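## Task

From the desk located behind the carton stack, pick up the small cardboard box and set it on the top of the low shelf. The carton stack must stay undisturbed. The robot must not topple or be left leaning, or the task fails. The box must rest there by itself at the end; it does not count if the robot is what keeps it in place.

## Robot and tools

Robot: the LinearBot, an omnidirectional base with a column about 1.75 m high. A carriage slides 1.0 m along it (lift_m) and carries two identical six-joint arms, each ending in a two-finger gripper. Arm bases sit roughly 0.57 m + lift_m above the floor; carriage parts extend about 0.15 m lower. A hand reaches 0.78 m from its shoulder but only about 0.38 m below its arm base. A hand is about 0.16 m long, 0.1 m wide (0.14 m open). Parked arm joints 1-6: 0, 0.05, 0.05, 1.45, 0, 0; parked, the robot is about 0.95 m wide, 0.7 m long. Cameras: carriage_camera (fixed, forward, tilted ~20 degrees down), left_wrist_camera and right_wrist_camera (looking past the fingertips). The wheel motors are strong (7 N m). Loose objects may occasionally get a brief push.

Frames: base frame has its origin on the floor under the base centre, x forward, y left, z up. left_hand and right_hand are the midpoint between that hand's pads, in this frame; quat_wxyz rotates base axes to hand axes (hand z along the fingers, fingers open along hand y; pointing straight up with joints 1, 5, 6 at 0 gives (1, 0, 0, 0)). The odometry frame is the base frame at scene start; base_odometry counts wheel turns only, so slip shows as travel; heading is positive to the left, -3.142 to 3.142.

execute_actions: arguments "actions" (a list holding one action, or empty to just read state) and "cameras" (subset of carriage_camera, left_wrist_camera, right_wrist_camera, or "all"; omitted/null means all, [] means none; an unknown name rejects the call). An action may contain "base", "joints", or both; its motions start together. "base" holds exactly one relative offset from where the base last measured itself: translate_m (metres, forward positive, -2 to 2), strafe_m (metres, left positive, -2 to 2) or rotate_rad (radians, counter-clockwise positive, -6.3 to 6.3). "joints" is one flat object keyed by joint name, every value an absolute target: lift_m 0 to 1 m; per arm (prefix left_ or right_): joint1_rad -2.617 to 3.054 (yaw about vertical, 0 forward, positive left); joint2_rad 0 to 3.141 (shoulder: 0 upper arm back and level, 1.57 upright, 3.14 forward and level); joint3_rad 0 to 3.141 (elbow: 0 folded, 3.14 straight); joint4_rad -1.57 to 1.57 (wrist pitch, positive lifts fingertips); joint5_rad -1.57 to 1.57 (wrist yaw, positive turns fingertips to the right, opposite to joint1); joint6_rad -2.094 to 2.094 (roll about the finger direction, positive clockwise seen from the forearm); gripper_m 0 to 0.093 m pad gap. Completion tolerances: lift 0.004, joints 1/5/6 0.02, joint2 and 3 0.055, joint4 0.04, gripper 0.004. Unknown keys or out-of-range values reject the call and nothing moves. Omitted joints or base may still push toward older targets without the status showing it. If a result reports a stop, later motion, wait and finished_scene calls in that same reply are skipped.

wait: "seconds" 0 to 10; commands nothing and returns state and images. zoom_image: "camera" and "region" [x0, y0, x1, y1] in pixels from the top-left of that camera's latest full image, at most 504 by 504. finished_scene: "scene" number (1 or 2); irreversible, reports success and gives the next task; the goal must already hold stably.

Result lines: base_status and joint_status tell how each commanded motion ended. "done" for the base means wheels turned the commanded amount, slip included; tiny moves may stop short yet read done. "off_target": at rest away from target, maybe still pushing. After "contact_stop" or "time_out" the old target is dropped and the position held. "joint command not followed" (often with a "cause:" line) means a self-collision check blocked an arm's targets (gripper still runs); named joints then read "not_followed" and may be retried each action. To escape, move only the blocked arm well clear, then the other in a later call. on_its_own lists uncommanded behaviour; "held at" is a held target, not the position. motor_effort gives percent of maximum, positive toward higher values, bracket = peak during the last action; readings carry fixed bias and noise. Falling lift effort while lowering means a hand or load is resting on something. drive_wheels higher at rest than after free driving means the base is still pushing. Joint torques are total drive output per arm joint, with offsets and noise. Motor temperatures are listed per arm. "ARM HIT" means an arm struck the robot hard. MOTOR HOT appears from 75 °C; at 90 °C that arm halts for 10 s, at 100 °C it goes limp and drops; these show as OVER-TEMPERATURE FAULT and "limit_stop_at_motor_heat" (resend the target). Stretched arms and held loads heat quickly.

Cautions: the base halts on wheel overload or an arm displaced by a few degrees, but only after impact and not reliably; arms are unmonitored during turns and usually when arm joints are commanded too, and the base may coast ~0.3 m after an arm touches. Arms and grippers never stop on contact and snap to target once freed. After a blocked drive, back up about 0.2 m (or undo the turn), repeat if still pressed. The column can strike a table edge the base slid under; reversing into one can topple the robot. Tipping is likeliest with carriage high, arms extended, a load, pulling, or abrupt stops; about 1.5 kg per hand with both arms forward can tip it; only images reveal a lean. A level hand droops 10-17 cm under 1 kg and readings lose accuracy at long reach. Grip force is about 45-60 N per pad; a holding gripper usually reads off_target. Never let the arms collide or press together. Avoid drops, slams and hard shoves, and leave the carton stack untouched.

Each tool is called after "Call:" as name(argument=value, ...) on one line, values as JSON.

## Session

Call:
execute_actions(actions=[])

Scene clock: 0.00 s.
Joint torques (N m, as the arm reports them, + toward a larger angle): no reading
Motor temperatures (°C, as the motors report them): left_arm=[25 27 24 25 27 26] | right_arm=[25 25 24 26 24 25]
base_odometry: x=+0.000 y=+0.000 heading=+0.000 (m, m, rad; odometry frame)
base_status: not commanded
joint_positions: lift_m=+0.302 left_joint1_rad=+0.004 left_joint2_rad=+0.035 left_joint3_rad=+0.074 left_joint4_rad=+1.432 left_joint5_rad=-0.045 left_joint6_rad=+0.032 left_gripper_m=+0.094 right_joint1_rad=+0.015 right_joint2_rad=+0.045 right_joint3_rad=+0.040 right_joint4_rad=+1.443 right_joint5_rad=+0.022 right_joint6_rad=-0.013 right_gripper_m=+0.095
joint_status: not commanded
motor_effort: lift_m=+21 drive_wheels=+2 (%)
left_hand: x=+0.2799 y=+0.3181 z=+1.2898 quat_wxyz=(+0.998, -0.022, +0.050, +0.019) (m; base frame)
right_hand: x=+0.2912 y=-0.3134 z=+1.2808 quat_wxyz=(+0.998, +0.010, +0.067, +0.000) (m; base frame)
pictures: carriage_camera, left_wrist_camera, right_wrist_camera
Images, in order (width x height): carriage_camera 672x504, left_wrist_camera 672x504, right_wrist_camera 672x504.

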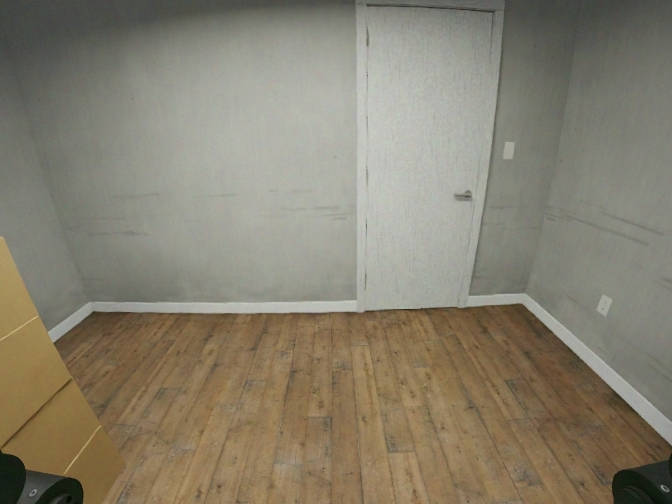

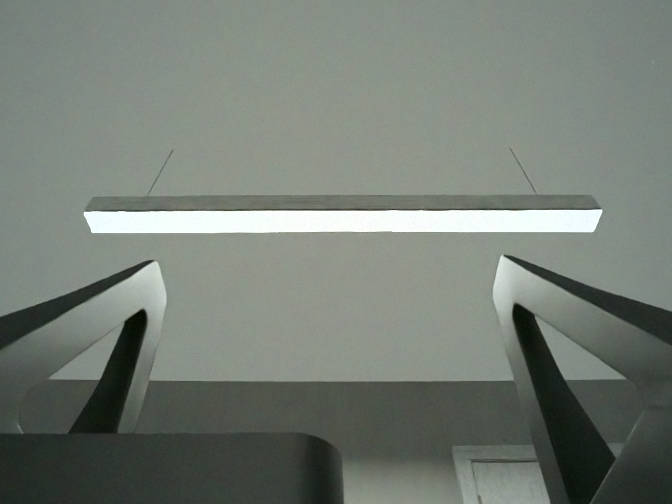

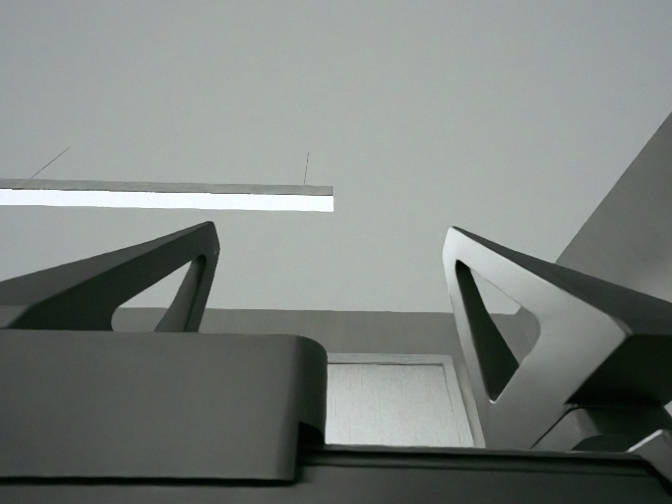

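Call:
execute_actions(actions=[{"base":{"rotate_rad":1.2}}], cameras=["carriage_camera"])

Scene clock: 6.83 s.
Joint torques (N m, as the arm reports them, + toward a larger angle): left_arm=[-0.24  3.82  7.11 -0.18  0.05  0.1 ] | right_arm=[-0.21  4.56  7.52 -0.29 -0.05  0.02]
Motor temperatures (°C, as the motors report them): left_arm=[25 28 26 25 27 26] | right_arm=[25 25 25 26 24 25]
base_odometry: x=+0.000 y=+0.000 heading=+1.200 (m, m, rad; odometry frame)
base_status: done
joint_positions: lift_m=+0.302 left_joint1_rad=+0.004 left_joint2_rad=+0.035 left_joint3_rad=+0.074 left_joint4_rad=+1.432 left_joint5_rad=-0.045 left_joint6_rad=+0.032 left_gripper_m=+0.094 right_joint1_rad=+0.015 right_joint2_rad=+0.045 right_joint3_rad=+0.040 right_joint4_rad=+1.441 right_joint5_rad=+0.022 right_joint6_rad=-0.013 right_gripper_m=+0.095
joint_status: not commanded
motor_effort: lift_m=+20(20) drive_wheels=+6(12) (%)
left_hand: x=+0.2799 y=+0.3181 z=+1.2898 quat_wxyz=(+0.998, -0.022, +0.050, +0.019) (m; base frame)
right_hand: x=+0.2915 y=-0.3134 z=+1.2808 quat_wxyz=(+0.998, +0.010, +0.067, +0.000) (m; base frame)
pictures: carriage_camera
Images, in order (width x height): carriage_camera 672x504.

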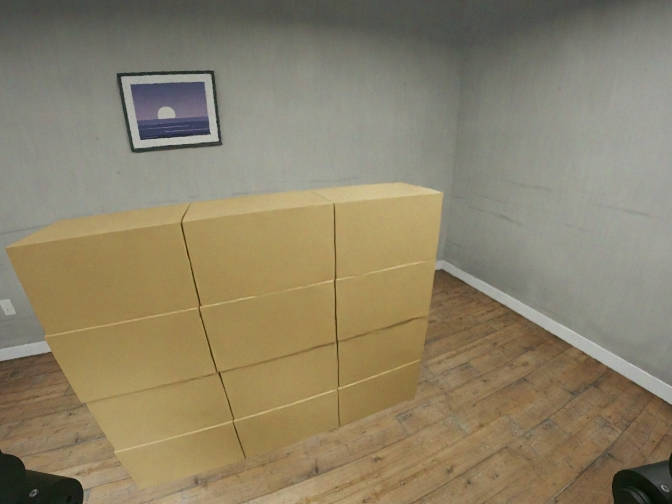

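Call:
execute_actions(actions=[{"base":{"rotate_rad":0.37},"joints":{"lift_m":0.95}}], cameras=["carriage_camera"])

Scene clock: 10.90 s.
Joint torques (N m, as the arm reports them, + toward a larger angle): left_arm=[-0.24  3.81  7.11 -0.14  0.06  0.1 ] | right_arm=[-0.2   4.55  7.55 -0.3  -0.04  0.02]
Motor temperatures (°C, as the motors report them): left_arm=[25 28 26 25 27 26] | right_arm=[25 25 26 26 24 25]
base_odometry: x=+0.000 y=+0.000 heading=+1.569 (m, m, rad; odometry frame)
base_status: done
joint_positions: lift_m=+0.950 left_joint1_rad=+0.004 left_joint2_rad=+0.035 left_joint3_rad=+0.074 left_joint4_rad=+1.432 left_joint5_rad=-0.045 left_joint6_rad=+0.032 left_gripper_m=+0.094 right_joint1_rad=+0.015 right_joint2_rad=+0.045 right_joint3_rad=+0.040 right_joint4_rad=+1.442 right_joint5_rad=+0.022 right_joint6_rad=-0.013 right_gripper_m=+0.095
joint_status: all done
motor_effort: lift_m=+23(26) drive_wheels=+6(13) (%)
left_hand: x=+0.2800 y=+0.3181 z=+1.9376 quat_wxyz=(+0.998, -0.022, +0.050, +0.019) (m; base frame)
right_hand: x=+0.2913 y=-0.3134 z=+1.9286 quat_wxyz=(+0.998, +0.010, +0.067, +0.000) (m; base frame)
pictures: carriage_camera
Images, in order (width x height): carriage_camera 672x504.

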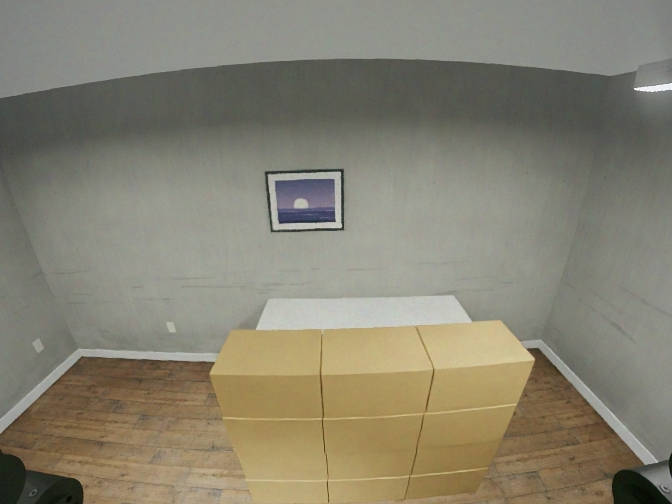

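Call:
execute_actions(actions=[{"base":{"rotate_rad":1.7},"joints":{"lift_m":0.6}}], cameras=["carriage_camera"])

Scene clock: 15.50 s.
Joint torques (N m, as the arm reports them, + toward a larger angle): left_arm=[-0.27  3.69  7.17 -0.11  0.05  0.11] | right_arm=[-0.19  4.59  7.54 -0.29 -0.05  0.02]
Motor temperatures (°C, as the motors report them): left_arm=[25 28 27 25 27 26] | right_arm=[25 25 26 26 24 25]
base_odometry: x=+0.000 y=+0.000 heading=-3.014 (m, m, rad; odometry frame)
base_status: done
joint_positions: lift_m=+0.600 left_joint1_rad=+0.004 left_joint2_rad=+0.035 left_joint3_rad=+0.074 left_joint4_rad=+1.430 left_joint5_rad=-0.045 left_joint6_rad=+0.032 left_gripper_m=+0.094 right_joint1_rad=+0.015 right_joint2_rad=+0.045 right_joint3_rad=+0.040 right_joint4_rad=+1.440 right_joint5_rad=+0.022 right_joint6_rad=-0.013 right_gripper_m=+0.095
joint_status: all done
motor_effort: lift_m=+22(24) drive_wheels=+6(15) (%)
left_hand: x=+0.2804 y=+0.3181 z=+1.5875 quat_wxyz=(+0.998, -0.022, +0.051, +0.019) (m; base frame)
right_hand: x=+0.2918 y=-0.3134 z=+1.5784 quat_wxyz=(+0.998, +0.010, +0.068, +0.000) (m; base frame)
pictures: carriage_camera
Images, in order (width x height): carriage_camera 672x504.

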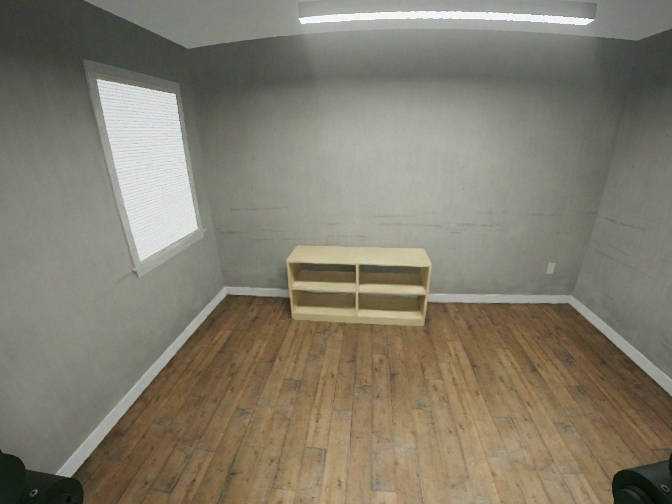

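Call:
execute_actions(actions=[{"base":{"rotate_rad":-0.45},"joints":{"lift_m":0.4}}], cameras=[])

Call:
execute_actions(actions=[{"base":{"translate_m":1.5}}], cameras=["carriage_camera"])

Call:
execute_actions(actions=[{"base":{"rotate_rad":-1.5}}], cameras=["carriage_camera"])

Scene clock: 26.53 s.
Joint torques (N m, as the arm reports them, + toward a larger angle): left_arm=[-0.26  3.89  7.11 -0.16  0.05  0.09] | right_arm=[-0.2   4.52  7.52 -0.3  -0.06  0.02]
Motor temperatures (°C, as the motors report them): left_arm=[25 29 28 25 27 26] | right_arm=[25 26 27 26 24 25]
base_odometry: x=+0.000 y=+0.000 heading=+2.820 (m, m, rad; odometry frame)
base_status: done
joint_positions: lift_m=+0.400 left_joint1_rad=+0.004 left_joint2_rad=+0.035 left_joint3_rad=+0.074 left_joint4_rad=+1.431 left_joint5_rad=-0.045 left_joint6_rad=+0.032 left_gripper_m=+0.094 right_joint1_rad=+0.015 right_joint2_rad=+0.045 right_joint3_rad=+0.040 right_joint4_rad=+1.441 right_joint5_rad=+0.022 right_joint6_rad=-0.013 right_gripper_m=+0.095
joint_status: all done
motor_effort: lift_m=+23(24) drive_wheels=-11(15) (%)
left_hand: x=+0.2802 y=+0.3181 z=+1.3875 quat_wxyz=(+0.998, -0.022, +0.050, +0.019) (m; base frame)
right_hand: x=+0.2916 y=-0.3134 z=+1.3785 quat_wxyz=(+0.998, +0.010, +0.067, +0.000) (m; base frame)
pictures: none
No camera images: the call's "cameras" was empty. Leave "cameras" out to get every camera's image.

Scene clock: 31.80 s.
Joint torques (N m, as the arm reports them, + toward a larger angle): left_arm=[-0.16  3.79  7.21 -0.1   0.07  0.1 ] | right_arm=[-0.2   4.55  7.44 -0.3  -0.05  0.02]
Motor temperatures (°C, as the motors report them): left_arm=[25 29 28 25 27 26] | right_arm=[25 26 27 26 24 25]
base_odometry: x=-1.424 y=+0.472 heading=+2.821 (m, m, rad; odometry frame)
base_status: done
joint_positions: lift_m=+0.400 left_joint1_rad=+0.004 left_joint2_rad=+0.035 left_joint3_rad=+0.074 left_joint4_rad=+1.432 left_joint5_rad=-0.045 left_joint6_rad=+0.032 left_gripper_m=+0.094 right_joint1_rad=+0.015 right_joint2_rad=+0.045 right_joint3_rad=+0.040 right_joint4_rad=+1.443 right_joint5_rad=+0.022 right_joint6_rad=-0.013 right_gripper_m=+0.095
joint_status: not commanded
motor_effort: lift_m=+22(23) drive_wheels=-5(22) (%)
left_hand: x=+0.2799 y=+0.3181 z=+1.3875 quat_wxyz=(+0.998, -0.022, +0.050, +0.019) (m; base frame)
right_hand: x=+0.2912 y=-0.3134 z=+1.3785 quat_wxyz=(+0.998, +0.010, +0.067, +0.000) (m; base frame)
pictures: carriage_camera
Images, in order (width x height): carriage_camera 672x504.

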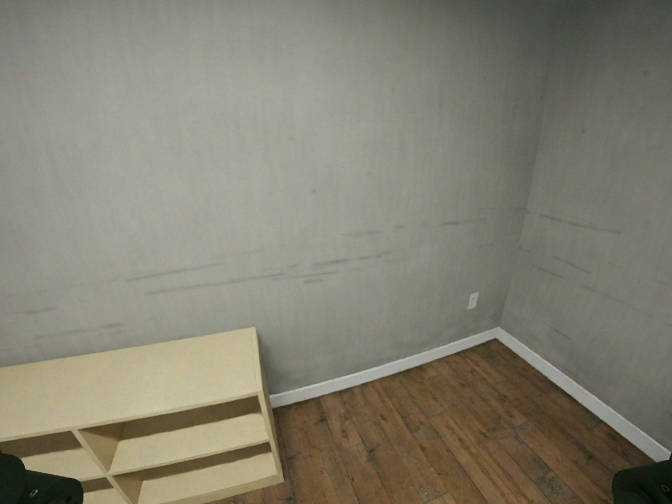

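Scene clock: 34.83 s.
Joint torques (N m, as the arm reports them, + toward a larger angle): left_arm=[-0.18  3.66  7.08 -0.13  0.08  0.12] | right_arm=[-0.2   4.57  7.48 -0.31 -0.05  0.03]
Motor temperatures (°C, as the motors report them): left_arm=[25 29 29 25 27 26] | right_arm=[25 26 27 26 24 25]
base_odometry: x=-1.424 y=+0.472 heading=+1.321 (m, m, rad; odometry frame)
base_status: done
joint_positions: lift_m=+0.400 left_joint1_rad=+0.004 left_joint2_rad=+0.035 left_joint3_rad=+0.074 left_joint4_rad=+1.431 left_joint5_rad=-0.045 left_joint6_rad=+0.032 left_gripper_m=+0.094 right_joint1_rad=+0.015 right_joint2_rad=+0.045 right_joint3_rad=+0.040 right_joint4_rad=+1.442 right_joint5_rad=+0.022 right_joint6_rad=-0.013 right_gripper_m=+0.095
joint_status: not commanded
motor_effort: lift_m=+23(23) drive_wheels=+6(14) (%)
left_hand: x=+0.2801 y=+0.3181 z=+1.3875 quat_wxyz=(+0.998, -0.022, +0.050, +0.019) (m; base frame)
right_hand: x=+0.2914 y=-0.3134 z=+1.3785 quat_wxyz=(+0.998, +0.010, +0.067, +0.000) (m; base frame)
pictures: carriage_camera
Images, in order (width x height): carriage_camera 672x504.

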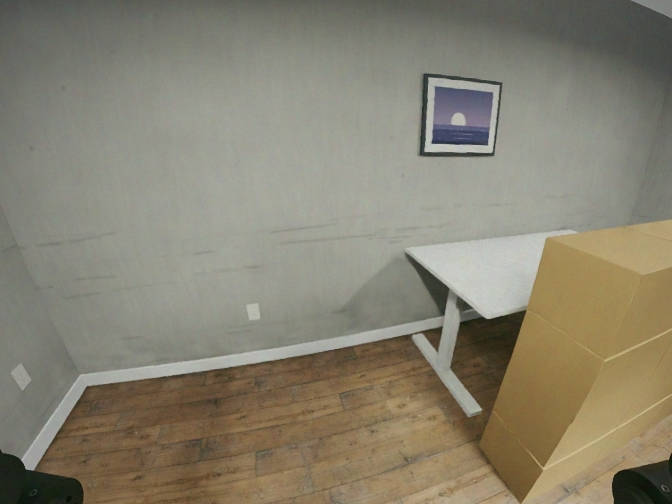

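Call:
execute_actions(actions=[{"base":{"rotate_rad":-1.24}}], cameras=["carriage_camera"])

Call:
execute_actions(actions=[{"base":{"strafe_m":0.8}}], cameras=["carriage_camera"])

Scene clock: 39.90 s.
Joint torques (N m, as the arm reports them, + toward a larger angle): left_arm=[-0.19  3.61  7.18 -0.13  0.06  0.1 ] | right_arm=[-0.19  4.6   7.52 -0.29 -0.06  0.03]
Motor temperatures (°C, as the motors report them): left_arm=[25 29 29 25 27 26] | right_arm=[25 26 28 26 24 25]
base_odometry: x=-1.424 y=+0.472 heading=+0.082 (m, m, rad; odometry frame)
base_status: done
joint_positions: lift_m=+0.400 left_joint1_rad=+0.004 left_joint2_rad=+0.035 left_joint3_rad=+0.074 left_joint4_rad=+1.431 left_joint5_rad=-0.045 left_joint6_rad=+0.032 left_gripper_m=+0.094 right_joint1_rad=+0.015 right_joint2_rad=+0.045 right_joint3_rad=+0.040 right_joint4_rad=+1.442 right_joint5_rad=+0.022 right_joint6_rad=-0.013 right_gripper_m=+0.095
joint_status: not commanded
motor_effort: lift_m=+23(23) drive_wheels=+6(13) (%)
left_hand: x=+0.2801 y=+0.3181 z=+1.3875 quat_wxyz=(+0.998, -0.022, +0.050, +0.019) (m; base frame)
right_hand: x=+0.2914 y=-0.3134 z=+1.3785 quat_wxyz=(+0.998, +0.010, +0.067, +0.000) (m; base frame)
pictures: carriage_camera
Images, in order (width x height): carriage_camera 672x504.

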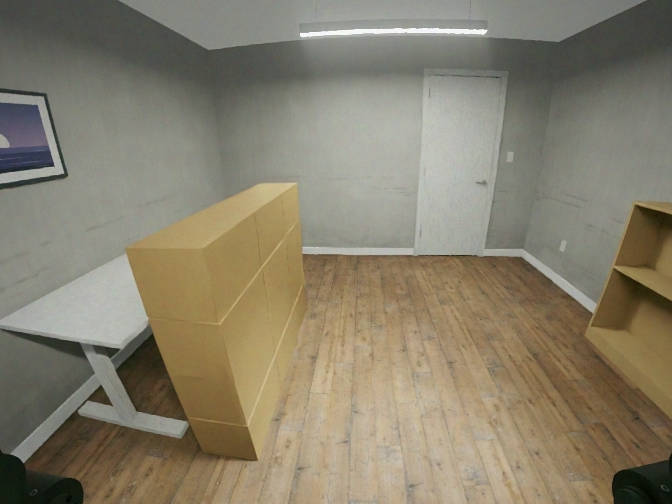

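Scene clock: 43.77 s.
Joint torques (N m, as the arm reports them, + toward a larger angle): left_arm=[-0.21  3.76  7.11 -0.14  0.05  0.09] | right_arm=[-0.15  4.58  7.52 -0.29 -0.05  0.02]
Motor temperatures (°C, as the motors report them): left_arm=[25 29 29 25 27 26] | right_arm=[25 26 28 26 24 25]
base_odometry: x=-1.488 y=+1.270 heading=+0.081 (m, m, rad; odometry frame)
base_status: done
joint_positions: lift_m=+0.400 left_joint1_rad=+0.004 left_joint2_rad=+0.035 left_joint3_rad=+0.074 left_joint4_rad=+1.431 left_joint5_rad=-0.045 left_joint6_rad=+0.032 left_gripper_m=+0.094 right_joint1_rad=+0.015 right_joint2_rad=+0.045 right_joint3_rad=+0.040 right_joint4_rad=+1.442 right_joint5_rad=+0.022 right_joint6_rad=-0.013 right_gripper_m=+0.095
joint_status: not commanded
motor_effort: lift_m=+21(23) drive_wheels=-4(16) (%)
left_hand: x=+0.2801 y=+0.3181 z=+1.3875 quat_wxyz=(+0.998, -0.022, +0.050, +0.019) (m; base frame)
right_hand: x=+0.2914 y=-0.3134 z=+1.3785 quat_wxyz=(+0.998, +0.010, +0.067, +0.000) (m; base frame)
pictures: carriage_camera
Images, in order (width x height): carriage_camera 672x504.

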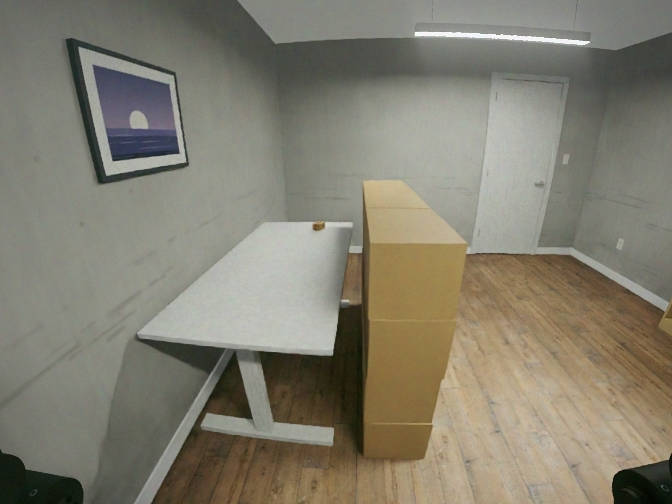

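Call:
execute_actions(actions=[{"base":{"strafe_m":-1.2}}], cameras=[])

Call:
execute_actions(actions=[{"base":{"translate_m":2.0}}], cameras=["carriage_camera"])

Scene clock: 59.77 s.
Joint torques (N m, as the arm reports them, + toward a larger angle): left_arm=[-0.16  3.79  7.04 -0.13  0.07  0.12] | right_arm=[-0.25  4.6   7.57 -0.3  -0.04  0.02]
Motor temperatures (°C, as the motors report them): left_arm=[25 30 30 25 27 26] | right_arm=[25 26 28 26 24 25]
base_odometry: x=-1.392 y=+0.074 heading=+0.080 (m, m, rad; odometry frame)
base_status: done
joint_positions: lift_m=+0.400 left_joint1_rad=+0.004 left_joint2_rad=+0.035 left_joint3_rad=+0.074 left_joint4_rad=+1.431 left_joint5_rad=-0.046 left_joint6_rad=+0.032 left_gripper_m=+0.094 right_joint1_rad=+0.015 right_joint2_rad=+0.045 right_joint3_rad=+0.040 right_joint4_rad=+1.442 right_joint5_rad=+0.021 right_joint6_rad=-0.013 right_gripper_m=+0.095
joint_status: not commanded
motor_effort: lift_m=+25(23) drive_wheels=-4(19) (%)
left_hand: x=+0.2801 y=+0.3182 z=+1.3875 quat_wxyz=(+0.998, -0.022, +0.050, +0.019) (m; base frame)
right_hand: x=+0.2913 y=-0.3132 z=+1.3785 quat_wxyz=(+0.998, +0.009, +0.067, +0.001) (m; base frame)
pictures: none
No camera images: the call's "cameras" was empty. Leave "cameras" out to get every camera's image.

Scene clock: 66.07 s.
Joint torques (N m, as the arm reports them, + toward a larger angle): left_arm=[-0.18  3.76  7.13 -0.11  0.06  0.14] | right_arm=[-0.2   4.59  7.47 -0.31 -0.04  0.02]
Motor temperatures (°C, as the motors report them): left_arm=[25 30 31 25 27 26] | right_arm=[25 26 29 26 24 25]
base_odometry: x=+0.601 y=+0.232 heading=+0.080 (m, m, rad; odometry frame)
base_status: done
joint_positions: lift_m=+0.400 left_joint1_rad=+0.004 left_joint2_rad=+0.035 left_joint3_rad=+0.074 left_joint4_rad=+1.432 left_joint5_rad=-0.046 left_joint6_rad=+0.032 left_gripper_m=+0.094 right_joint1_rad=+0.015 right_joint2_rad=+0.045 right_joint3_rad=+0.040 right_joint4_rad=+1.443 right_joint5_rad=+0.021 right_joint6_rad=-0.013 right_gripper_m=+0.095
joint_status: not commanded
motor_effort: lift_m=+21(23) drive_wheels=-4(14) (%)
left_hand: x=+0.2799 y=+0.3182 z=+1.3875 quat_wxyz=(+0.998, -0.022, +0.050, +0.019) (m; base frame)
right_hand: x=+0.2910 y=-0.3132 z=+1.3785 quat_wxyz=(+0.998, +0.009, +0.066, +0.001) (m; base frame)
pictures: carriage_camera
Images, in order (width x height): carriage_camera 672x504.

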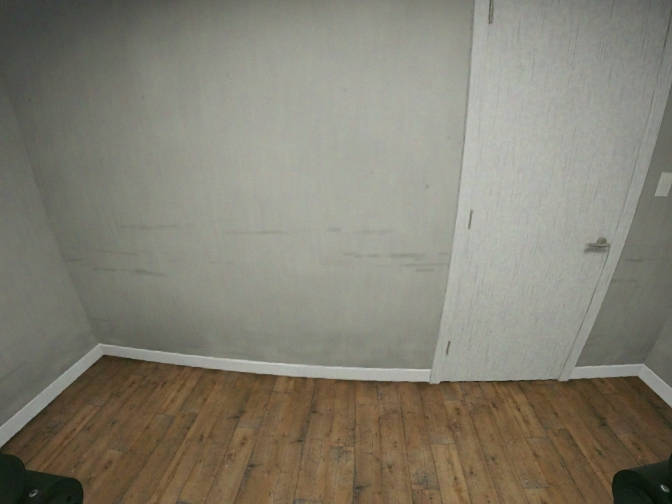

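Call:
execute_actions(actions=[{"base":{"translate_m":0.8}}], cameras=[])

Call:
execute_actions(actions=[{"base":{"rotate_rad":1.9}}], cameras=["carriage_camera"])

Scene clock: 73.17 s.
Joint torques (N m, as the arm reports them, + toward a larger angle): left_arm=[-0.21  3.82  7.06 -0.13  0.06  0.1 ] | right_arm=[-0.2   4.61  7.58 -0.28 -0.03  0.03]
Motor temperatures (°C, as the motors report them): left_arm=[25 30 31 25 27 26] | right_arm=[25 26 29 26 24 25]
base_odometry: x=+1.399 y=+0.295 heading=+0.079 (m, m, rad; odometry frame)
base_status: done
joint_positions: lift_m=+0.400 left_joint1_rad=+0.004 left_joint2_rad=+0.035 left_joint3_rad=+0.074 left_joint4_rad=+1.431 left_joint5_rad=-0.046 left_joint6_rad=+0.032 left_gripper_m=+0.094 right_joint1_rad=+0.015 right_joint2_rad=+0.045 right_joint3_rad=+0.040 right_joint4_rad=+1.442 right_joint5_rad=+0.021 right_joint6_rad=-0.013 right_gripper_m=+0.095
joint_status: not commanded
motor_effort: lift_m=+22(23) drive_wheels=-3(14) (%)
left_hand: x=+0.2803 y=+0.3182 z=+1.3875 quat_wxyz=(+0.998, -0.022, +0.051, +0.019) (m; base frame)
right_hand: x=+0.2914 y=-0.3132 z=+1.3785 quat_wxyz=(+0.998, +0.009, +0.067, +0.001) (m; base frame)
pictures: none
No camera images: the call's "cameras" was empty. Leave "cameras" out to get every camera's image.

Scene clock: 76.57 s.
Joint torques (N m, as the arm reports them, + toward a larger angle): left_arm=[-0.28  3.76  6.98 -0.12  0.07  0.1 ] | right_arm=[-0.2   4.53  7.51 -0.28 -0.05  0.02]
Motor temperatures (°C, as the motors report them): left_arm=[25 30 31 25 27 26] | right_arm=[25 26 29 26 24 25]
base_odometry: x=+1.399 y=+0.295 heading=+1.979 (m, m, rad; odometry frame)
base_status: done
joint_positions: lift_m=+0.400 left_joint1_rad=+0.004 left_joint2_rad=+0.035 left_joint3_rad=+0.074 left_joint4_rad=+1.430 left_joint5_rad=-0.046 left_joint6_rad=+0.032 left_gripper_m=+0.094 right_joint1_rad=+0.015 right_joint2_rad=+0.045 right_joint3_rad=+0.040 right_joint4_rad=+1.441 right_joint5_rad=+0.021 right_joint6_rad=-0.013 right_gripper_m=+0.095
joint_status: not commanded
motor_effort: lift_m=+24(26) drive_wheels=+6(14) (%)
left_hand: x=+0.2805 y=+0.3182 z=+1.3874 quat_wxyz=(+0.998, -0.022, +0.051, +0.019) (m; base frame)
right_hand: x=+0.2916 y=-0.3133 z=+1.3785 quat_wxyz=(+0.998, +0.010, +0.067, +0.001) (m; base frame)
pictures: carriage_camera
Images, in order (width x height): carriage_camera 672x504.

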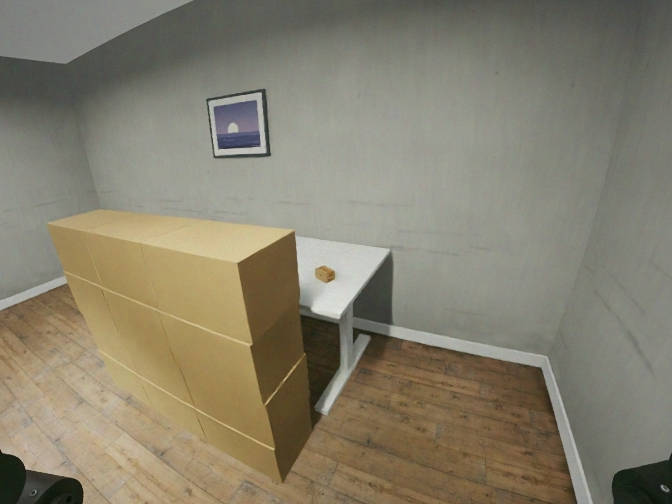

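Call:
execute_actions(actions=[{"base":{"rotate_rad":1.06}}], cameras=["carriage_camera"])

Call:
execute_actions(actions=[{"base":{"strafe_m":-0.85},"joints":{"lift_m":0.5}}], cameras=["carriage_camera"])

Scene clock: 88.60 s.
Joint torques (N m, as the arm reports them, + toward a larger angle): left_arm=[-0.22  3.82  7.06 -0.11  0.07  0.12] | right_arm=[-0.2   4.54  7.53 -0.28 -0.04  0.02]
Motor temperatures (°C, as the motors report them): left_arm=[25 30 32 25 27 26] | right_arm=[25 27 29 26 24 25]
base_odometry: x=+1.399 y=+0.295 heading=+3.038 (m, m, rad; odometry frame)
base_status: done
joint_positions: lift_m=+0.400 left_joint1_rad=+0.004 left_joint2_rad=+0.035 left_joint3_rad=+0.074 left_joint4_rad=+1.430 left_joint5_rad=-0.046 left_joint6_rad=+0.032 left_gripper_m=+0.094 right_joint1_rad=+0.015 right_joint2_rad=+0.045 right_joint3_rad=+0.040 right_joint4_rad=+1.441 right_joint5_rad=+0.021 right_joint6_rad=-0.013 right_gripper_m=+0.095
joint_status: not commanded
motor_effort: lift_m=+22(24) drive_wheels=+6(13) (%)
left_hand: x=+0.2805 y=+0.3182 z=+1.3874 quat_wxyz=(+0.998, -0.022, +0.051, +0.019) (m; base frame)
right_hand: x=+0.2916 y=-0.3133 z=+1.3785 quat_wxyz=(+0.998, +0.010, +0.067, +0.001) (m; base frame)
pictures: carriage_camera
Images, in order (width x height): carriage_camera 672x504.

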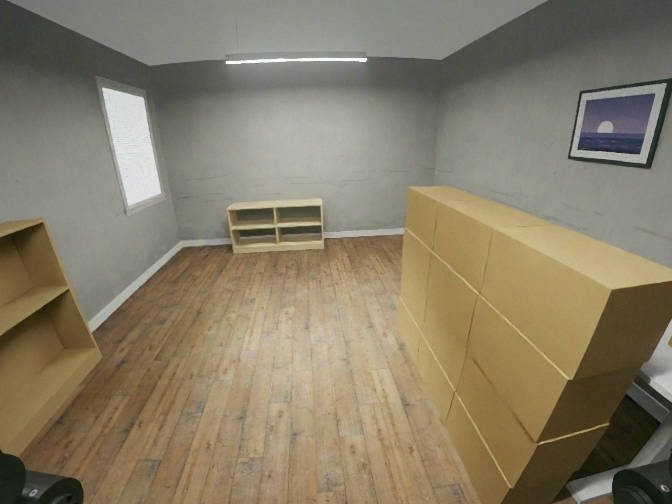

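Scene clock: 92.57 s.
Joint torques (N m, as the arm reports them, + toward a larger angle): left_arm=[-0.21  3.69  7.13 -0.12  0.06  0.09] | right_arm=[-0.25  4.61  7.51 -0.3  -0.05  0.02]
Motor temperatures (°C, as the motors report them): left_arm=[25 30 32 25 27 26] | right_arm=[25 27 29 26 24 25]
base_odometry: x=+1.486 y=+1.141 heading=+3.039 (m, m, rad; odometry frame)
base_status: done
joint_positions: lift_m=+0.500 left_joint1_rad=+0.004 left_joint2_rad=+0.035 left_joint3_rad=+0.074 left_joint4_rad=+1.430 left_joint5_rad=-0.046 left_joint6_rad=+0.032 left_gripper_m=+0.094 right_joint1_rad=+0.015 right_joint2_rad=+0.045 right_joint3_rad=+0.040 right_joint4_rad=+1.441 right_joint5_rad=+0.021 right_joint6_rad=-0.013 right_gripper_m=+0.095
joint_status: all done
motor_effort: lift_m=+21(26) drive_wheels=-4(19) (%)
left_hand: x=+0.2805 y=+0.3182 z=+1.4876 quat_wxyz=(+0.998, -0.022, +0.051, +0.019) (m; base frame)
right_hand: x=+0.2915 y=-0.3133 z=+1.4786 quat_wxyz=(+0.998, +0.010, +0.067, +0.001) (m; base frame)
pictures: carriage_camera
Images, in order (width x height): carriage_camera 672x504.

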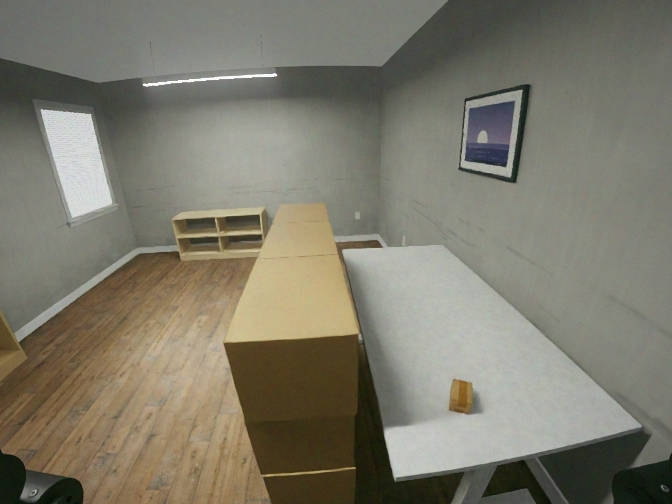

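Call:
zoom_image(camera="carriage_camera", region=[400, 340, 540, 445])

Region (400, 340, 540, 445) of carriage_camera's 672x504 image, scaled by 3.600, with more detail than that image has; it fills the top 378 rows of this view, and the rest is white.

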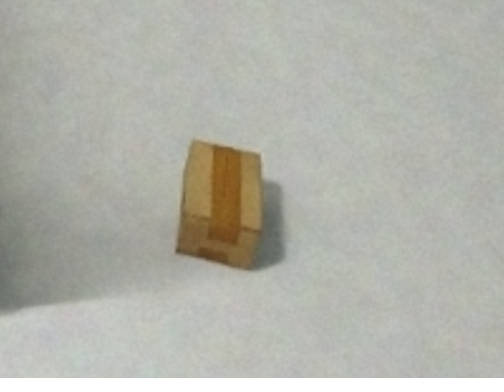

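Call:
execute_actions(actions=[{"joints":{"right_joint1_rad":-0.13,"right_joint2_rad":2.62,"right_joint3_rad":1.84,"right_joint4_rad":-0.79,"right_joint5_rad":0,"right_joint6_rad":0.37,"right_gripper_m":0.093}}], cameras=["carriage_camera","right_wrist_camera"])

Scene clock: 107.33 s.
Joint torques (N m, as the arm reports them, + toward a larger angle): left_arm=[-0.23  3.75  7.03 -0.13  0.08  0.1 ] | right_arm=[ -0.94 -15.21   8.47   0.22  -0.05   0.08]
Motor temperatures (°C, as the motors report them): left_arm=[25 30 32 25 27 26] | right_arm=[25 27 30 26 24 25]
base_odometry: x=+1.486 y=+1.141 heading=+3.039 (m, m, rad; odometry frame)
base_status: not commanded
joint_positions: lift_m=+0.500 left_joint1_rad=+0.004 left_joint2_rad=+0.035 left_joint3_rad=+0.074 left_joint4_rad=+1.430 left_joint5_rad=-0.046 left_joint6_rad=+0.032 left_gripper_m=+0.094 right_joint1_rad=-0.121 right_joint2_rad=+2.624 right_joint3_rad=+1.824 right_joint4_rad=-0.789 right_joint5_rad=+0.003 right_joint6_rad=+0.363 right_gripper_m=+0.093
joint_status: all done
motor_effort: lift_m=+23(24) drive_wheels=+6(4) (%)
left_hand: x=+0.2805 y=+0.3182 z=+1.4875 quat_wxyz=(+0.998, -0.022, +0.051, +0.019) (m; base frame)
right_hand: x=+0.7123 y=-0.3660 z=+0.9152 quat_wxyz=(-0.009, +0.240, +0.971, -0.003) (m; base frame)
pictures: carriage_camera, right_wrist_camera
Images, in order (width x height): carriage_camera 672x504, right_wrist_camera 672x504.

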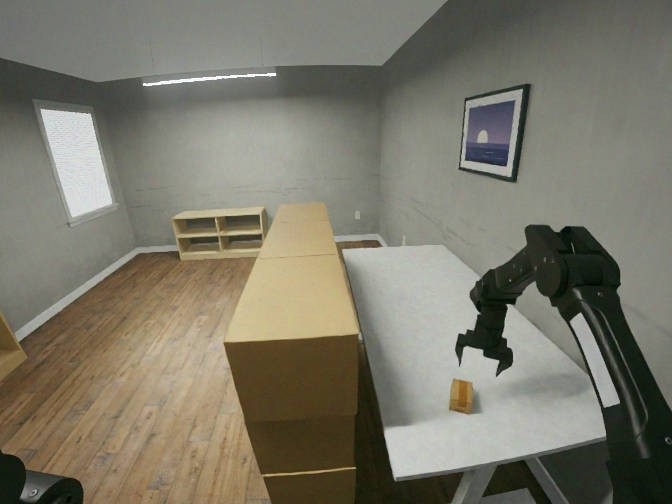

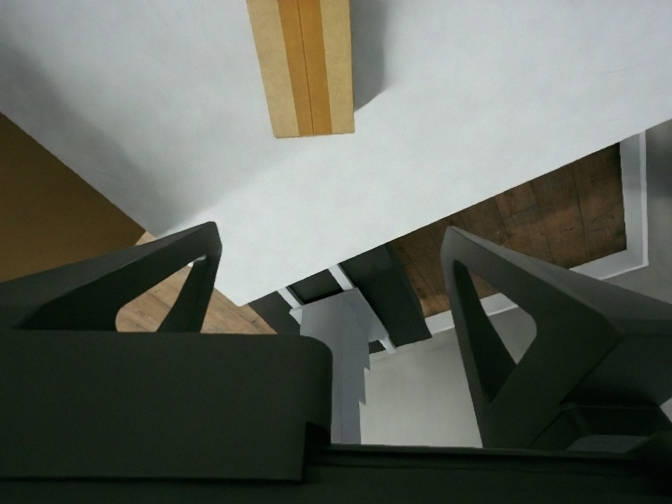

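Call:
execute_actions(actions=[{"joints":{"right_joint1_rad":-0.08,"right_joint3_rad":1.865,"lift_m":0.43}}], cameras=["carriage_camera","right_wrist_camera"])

Scene clock: 113.23 s.
Joint torques (N m, as the arm reports them, + toward a larger angle): left_arm=[-0.17  3.71  7.12 -0.14  0.06  0.1 ] | right_arm=[ -0.23 -15.45   8.54   0.31  -0.05   0.08]
Motor temperatures (°C, as the motors report them): left_arm=[25 31 32 26 27 26] | right_arm=[25 30 30 26 24 25]
base_odometry: x=+1.486 y=+1.141 heading=+3.039 (m, m, rad; odometry frame)
base_status: not commanded
joint_positions: lift_m=+0.430 left_joint1_rad=+0.004 left_joint2_rad=+0.035 left_joint3_rad=+0.074 left_joint4_rad=+1.430 left_joint5_rad=-0.046 left_joint6_rad=+0.032 left_gripper_m=+0.094 right_joint1_rad=-0.081 right_joint2_rad=+2.625 right_joint3_rad=+1.852 right_joint4_rad=-0.790 right_joint5_rad=+0.002 right_joint6_rad=+0.363 right_gripper_m=+0.093
joint_status: all done
motor_effort: lift_m=+25(25) drive_wheels=+6(6) (%)
left_hand: x=+0.2804 y=+0.3182 z=+1.4174 quat_wxyz=(+0.998, -0.022, +0.051, +0.019) (m; base frame)
right_hand: x=+0.7242 y=-0.3485 z=+0.8506 quat_wxyz=(+0.004, +0.220, +0.975, -0.001) (m; base frame)
pictures: carriage_camera, right_wrist_camera
Images, in order (width x height): carriage_camera 672x504, right_wrist_camera 672x504.

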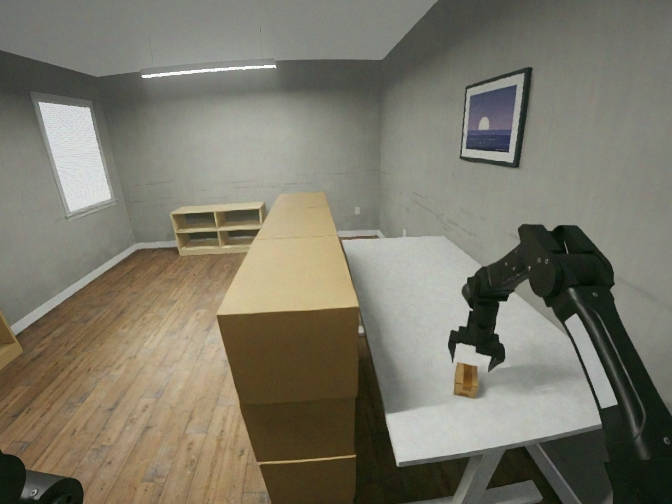

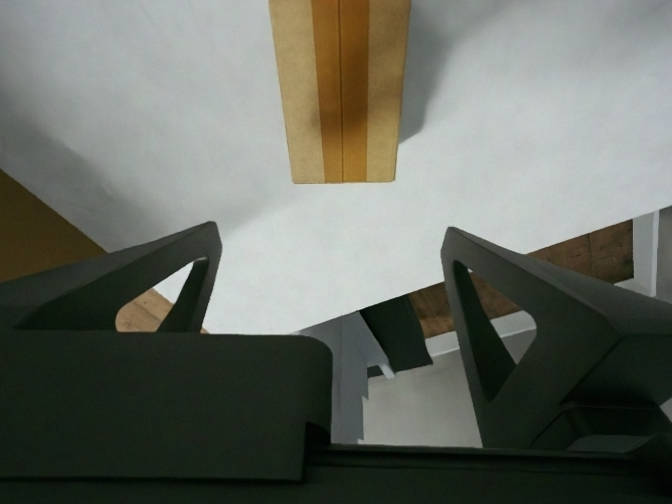

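Call:
execute_actions(actions=[{"joints":{"lift_m":0.385}}], cameras=["carriage_camera","right_wrist_camera"])

Scene clock: 116.33 s.
Joint torques (N m, as the arm reports them, + toward a larger angle): left_arm=[-0.2   3.68  7.09 -0.12  0.06  0.11] | right_arm=[ -0.15 -15.54   8.43   0.3   -0.05   0.08]
Motor temperatures (°C, as the motors report them): left_arm=[25 31 33 26 27 26] | right_arm=[25 32 30 26 24 25]
base_odometry: x=+1.486 y=+1.141 heading=+3.039 (m, m, rad; odometry frame)
base_status: not commanded
joint_positions: lift_m=+0.385 left_joint1_rad=+0.004 left_joint2_rad=+0.035 left_joint3_rad=+0.074 left_joint4_rad=+1.431 left_joint5_rad=-0.046 left_joint6_rad=+0.032 left_gripper_m=+0.094 right_joint1_rad=-0.081 right_joint2_rad=+2.625 right_joint3_rad=+1.852 right_joint4_rad=-0.790 right_joint5_rad=+0.002 right_joint6_rad=+0.363 right_gripper_m=+0.093
joint_status: all done
motor_effort: lift_m=+22(24) drive_wheels=+6(6) (%)
left_hand: x=+0.2803 y=+0.3182 z=+1.3724 quat_wxyz=(+0.998, -0.022, +0.051, +0.019) (m; base frame)
right_hand: x=+0.7240 y=-0.3485 z=+0.8054 quat_wxyz=(+0.004, +0.220, +0.975, -0.001) (m; base frame)
pictures: carriage_camera, right_wrist_camera
Images, in order (width x height): carriage_camera 672x504, right_wrist_camera 672x504.

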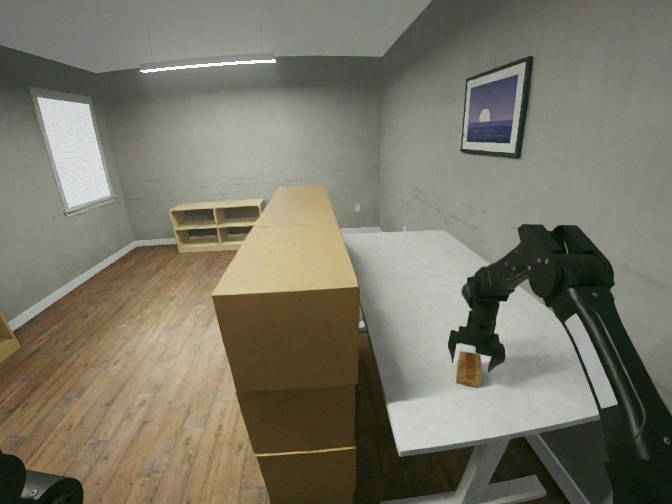

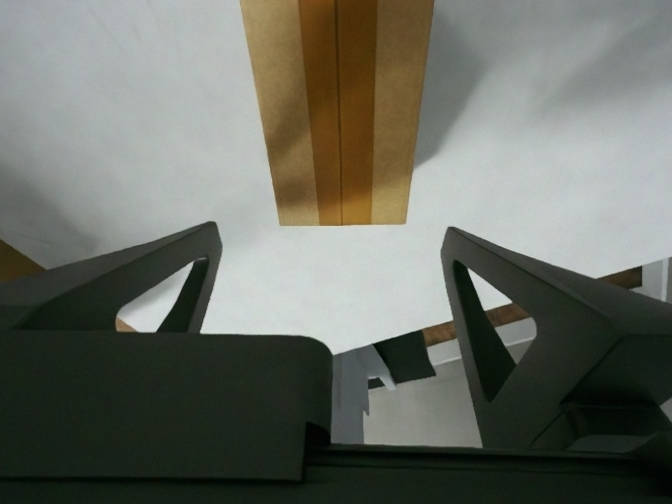

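Call:
zoom_image(camera="carriage_camera", region=[420, 310, 540, 400])

Region (420, 310, 540, 400) of carriage_camera's 672x504 image, scaled by 4.200, with more detail than that image has; it fills the top 378 rows of this view, and the rest is white.

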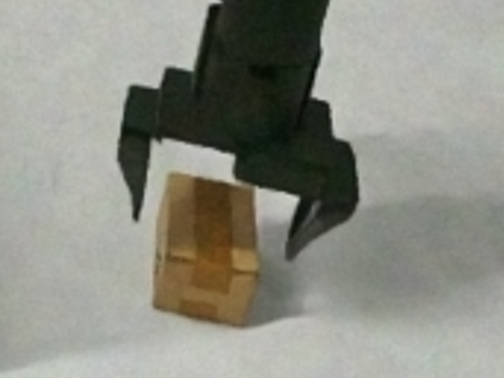

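Call:
execute_actions(actions=[{"base":{"translate_m":0.033},"joints":{"right_joint1_rad":-0.13,"right_joint6_rad":0.32,"lift_m":0.375}}], cameras=["carriage_camera","right_wrist_camera"])

Scene clock: 130.67 s.
Joint torques (N m, as the arm reports them, + toward a larger angle): left_arm=[-0.27  3.87  7.15 -0.11  0.07  0.11] | right_arm=[ -0.05 -15.4    8.43   0.3   -0.03  -0.01]
Motor temperatures (°C, as the motors report them): left_arm=[25 31 33 26 27 26] | right_arm=[25 38 31 26 24 25]
base_odometry: x=+1.453 y=+1.144 heading=+3.039 (m, m, rad; odometry frame)
base_status: done
joint_positions: lift_m=+0.375 left_joint1_rad=+0.004 left_joint2_rad=+0.035 left_joint3_rad=+0.074 left_joint4_rad=+1.431 left_joint5_rad=-0.046 left_joint6_rad=+0.032 left_gripper_m=+0.094 right_joint1_rad=-0.132 right_joint2_rad=+2.624 right_joint3_rad=+1.852 right_joint4_rad=-0.789 right_joint5_rad=+0.001 right_joint6_rad=+0.324 right_gripper_m=+0.093
joint_status: all done
motor_effort: lift_m=+24(25) drive_wheels=+6(11) (%)
left_hand: x=+0.2803 y=+0.3182 z=+1.3625 quat_wxyz=(+0.998, -0.022, +0.051, +0.019) (m; base frame)
right_hand: x=+0.7221 y=-0.3720 z=+0.7962 quat_wxyz=(+0.005, +0.226, +0.974, +0.000) (m; base frame)
pictures: carriage_camera, right_wrist_camera
Images, in order (width x height): carriage_camera 672x504, right_wrist_camera 672x504.

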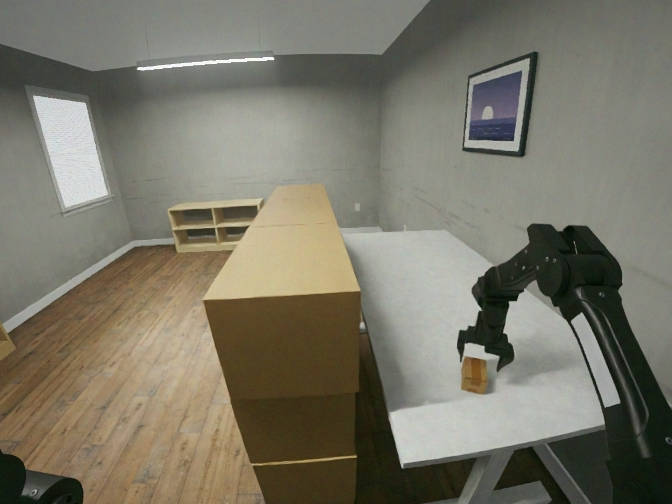

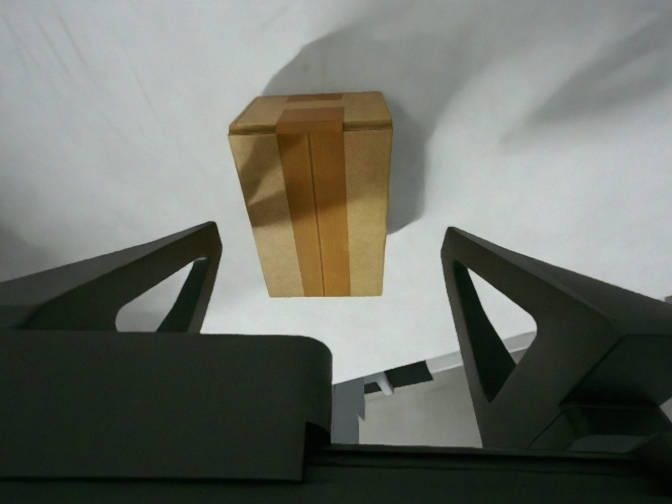

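Call:
execute_actions(actions=[{"joints":{"right_joint1_rad":-0.12,"right_joint6_rad":0.275,"lift_m":0.338}}], cameras=["carriage_camera","right_wrist_camera"])

Scene clock: 136.07 s.
Joint torques (N m, as the arm reports them, + toward a larger angle): left_arm=[-0.24  3.75  7.11 -0.14  0.07  0.11] | right_arm=[  0.67 -15.52   8.37   0.31  -0.04  -0.03]
Motor temperatures (°C, as the motors report them): left_arm=[25 31 33 26 27 26] | right_arm=[25 40 31 26 24 25]
base_odometry: x=+1.453 y=+1.144 heading=+3.039 (m, m, rad; odometry frame)
base_status: not commanded
joint_positions: lift_m=+0.338 left_joint1_rad=+0.004 left_joint2_rad=+0.035 left_joint3_rad=+0.074 left_joint4_rad=+1.431 left_joint5_rad=-0.046 left_joint6_rad=+0.032 left_gripper_m=+0.094 right_joint1_rad=-0.131 right_joint2_rad=+2.625 right_joint3_rad=+1.852 right_joint4_rad=-0.790 right_joint5_rad=+0.001 right_joint6_rad=+0.281 right_gripper_m=+0.093
joint_status: all done
motor_effort: lift_m=+25(27) drive_wheels=+6(6) (%)
left_hand: x=+0.2802 y=+0.3182 z=+1.3254 quat_wxyz=(+0.998, -0.022, +0.050, +0.019) (m; base frame)
right_hand: x=+0.7214 y=-0.3717 z=+0.7583 quat_wxyz=(+0.003, +0.205, +0.979, +0.000) (m; base frame)
pictures: carriage_camera, right_wrist_camera
Images, in order (width x height): carriage_camera 672x504, right_wrist_camera 672x504.

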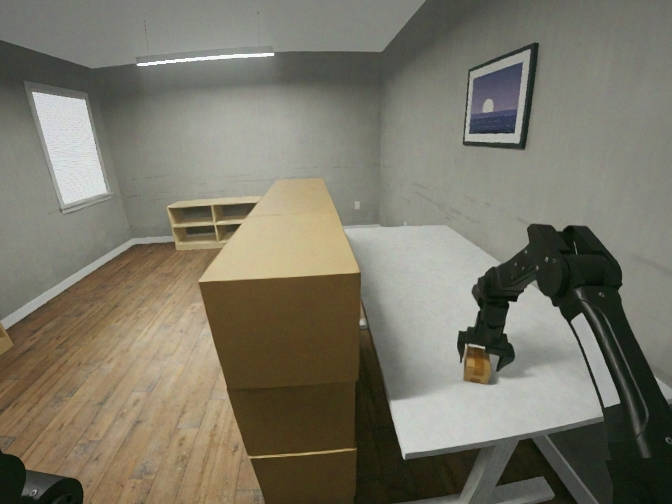

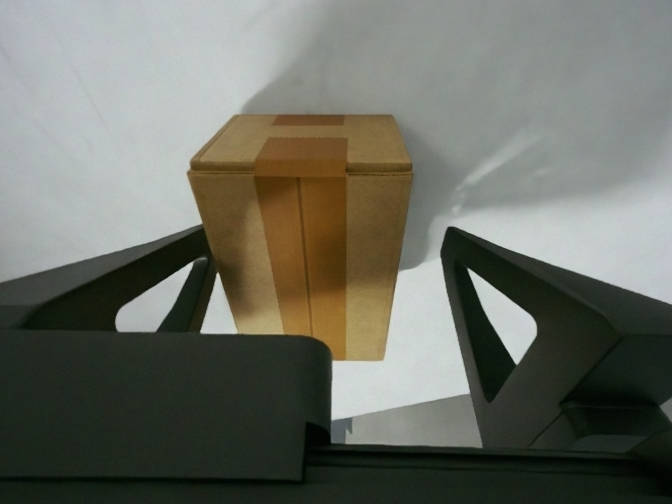

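Call:
execute_actions(actions=[{"joints":{"right_joint1_rad":-0.108,"lift_m":0.331}}], cameras=[])

Call:
execute_actions(actions=[{"joints":{"right_gripper_m":0.04}}], cameras=["right_wrist_camera"])

Scene clock: 138.37 s.
Joint torques (N m, as the arm reports them, + toward a larger angle): left_arm=[-0.28  3.72  7.25 -0.14  0.07  0.09] | right_arm=[  0.46 -15.42   8.34   0.32  -0.05  -0.03]
Motor temperatures (°C, as the motors report them): left_arm=[25 31 33 26 27 26] | right_arm=[25 40 31 26 24 25]
base_odometry: x=+1.453 y=+1.144 heading=+3.039 (m, m, rad; odometry frame)
base_status: not commanded
joint_positions: lift_m=+0.331 left_joint1_rad=+0.004 left_joint2_rad=+0.035 left_joint3_rad=+0.074 left_joint4_rad=+1.431 left_joint5_rad=-0.046 left_joint6_rad=+0.032 left_gripper_m=+0.094 right_joint1_rad=-0.116 right_joint2_rad=+2.624 right_joint3_rad=+1.852 right_joint4_rad=-0.790 right_joint5_rad=+0.001 right_joint6_rad=+0.281 right_gripper_m=+0.093
joint_status: all done
motor_effort: lift_m=+20(21) drive_wheels=-3(6) (%)
left_hand: x=+0.2802 y=+0.3182 z=+1.3185 quat_wxyz=(+0.998, -0.022, +0.050, +0.019) (m; base frame)
right_hand: x=+0.7226 y=-0.3647 z=+0.7518 quat_wxyz=(+0.004, +0.197, +0.980, +0.000) (m; base frame)
pictures: none
No camera images: the call's "cameras" was empty. Leave "cameras" out to get every camera's image.

Scene clock: 138.97 s.
Joint torques (N m, as the arm reports them, + toward a larger angle): left_arm=[-0.19  3.76  7.17 -0.11  0.05  0.11] | right_arm=[  0.46 -15.49   8.41   0.3   -0.03  -0.03]
Motor temperatures (°C, as the motors report them): left_arm=[25 31 33 26 27 26] | right_arm=[25 41 31 26 24 25]
base_odometry: x=+1.453 y=+1.144 heading=+3.039 (m, m, rad; odometry frame)
base_status: not commanded
joint_positions: lift_m=+0.331 left_joint1_rad=+0.004 left_joint2_rad=+0.035 left_joint3_rad=+0.074 left_joint4_rad=+1.431 left_joint5_rad=-0.046 left_joint6_rad=+0.032 left_gripper_m=+0.094 right_joint1_rad=-0.116 right_joint2_rad=+2.624 right_joint3_rad=+1.852 right_joint4_rad=-0.790 right_joint5_rad=+0.001 right_joint6_rad=+0.281 right_gripper_m=+0.059
joint_status: right_gripper_m off_target (ended at +0.059, target +0.040)
motor_effort: lift_m=+21(23) drive_wheels=+6(5) (%)
left_hand: x=+0.2802 y=+0.3182 z=+1.3185 quat_wxyz=(+0.998, -0.022, +0.050, +0.019) (m; base frame)
right_hand: x=+0.7226 y=-0.3647 z=+0.7518 quat_wxyz=(+0.004, +0.197, +0.980, +0.000) (m; base frame)
pictures: right_wrist_camera
Images, in order (width x height): right_wrist_camera 672x504.

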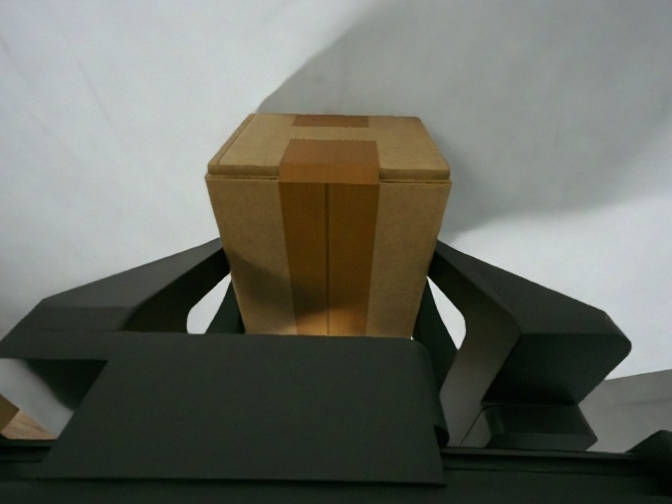

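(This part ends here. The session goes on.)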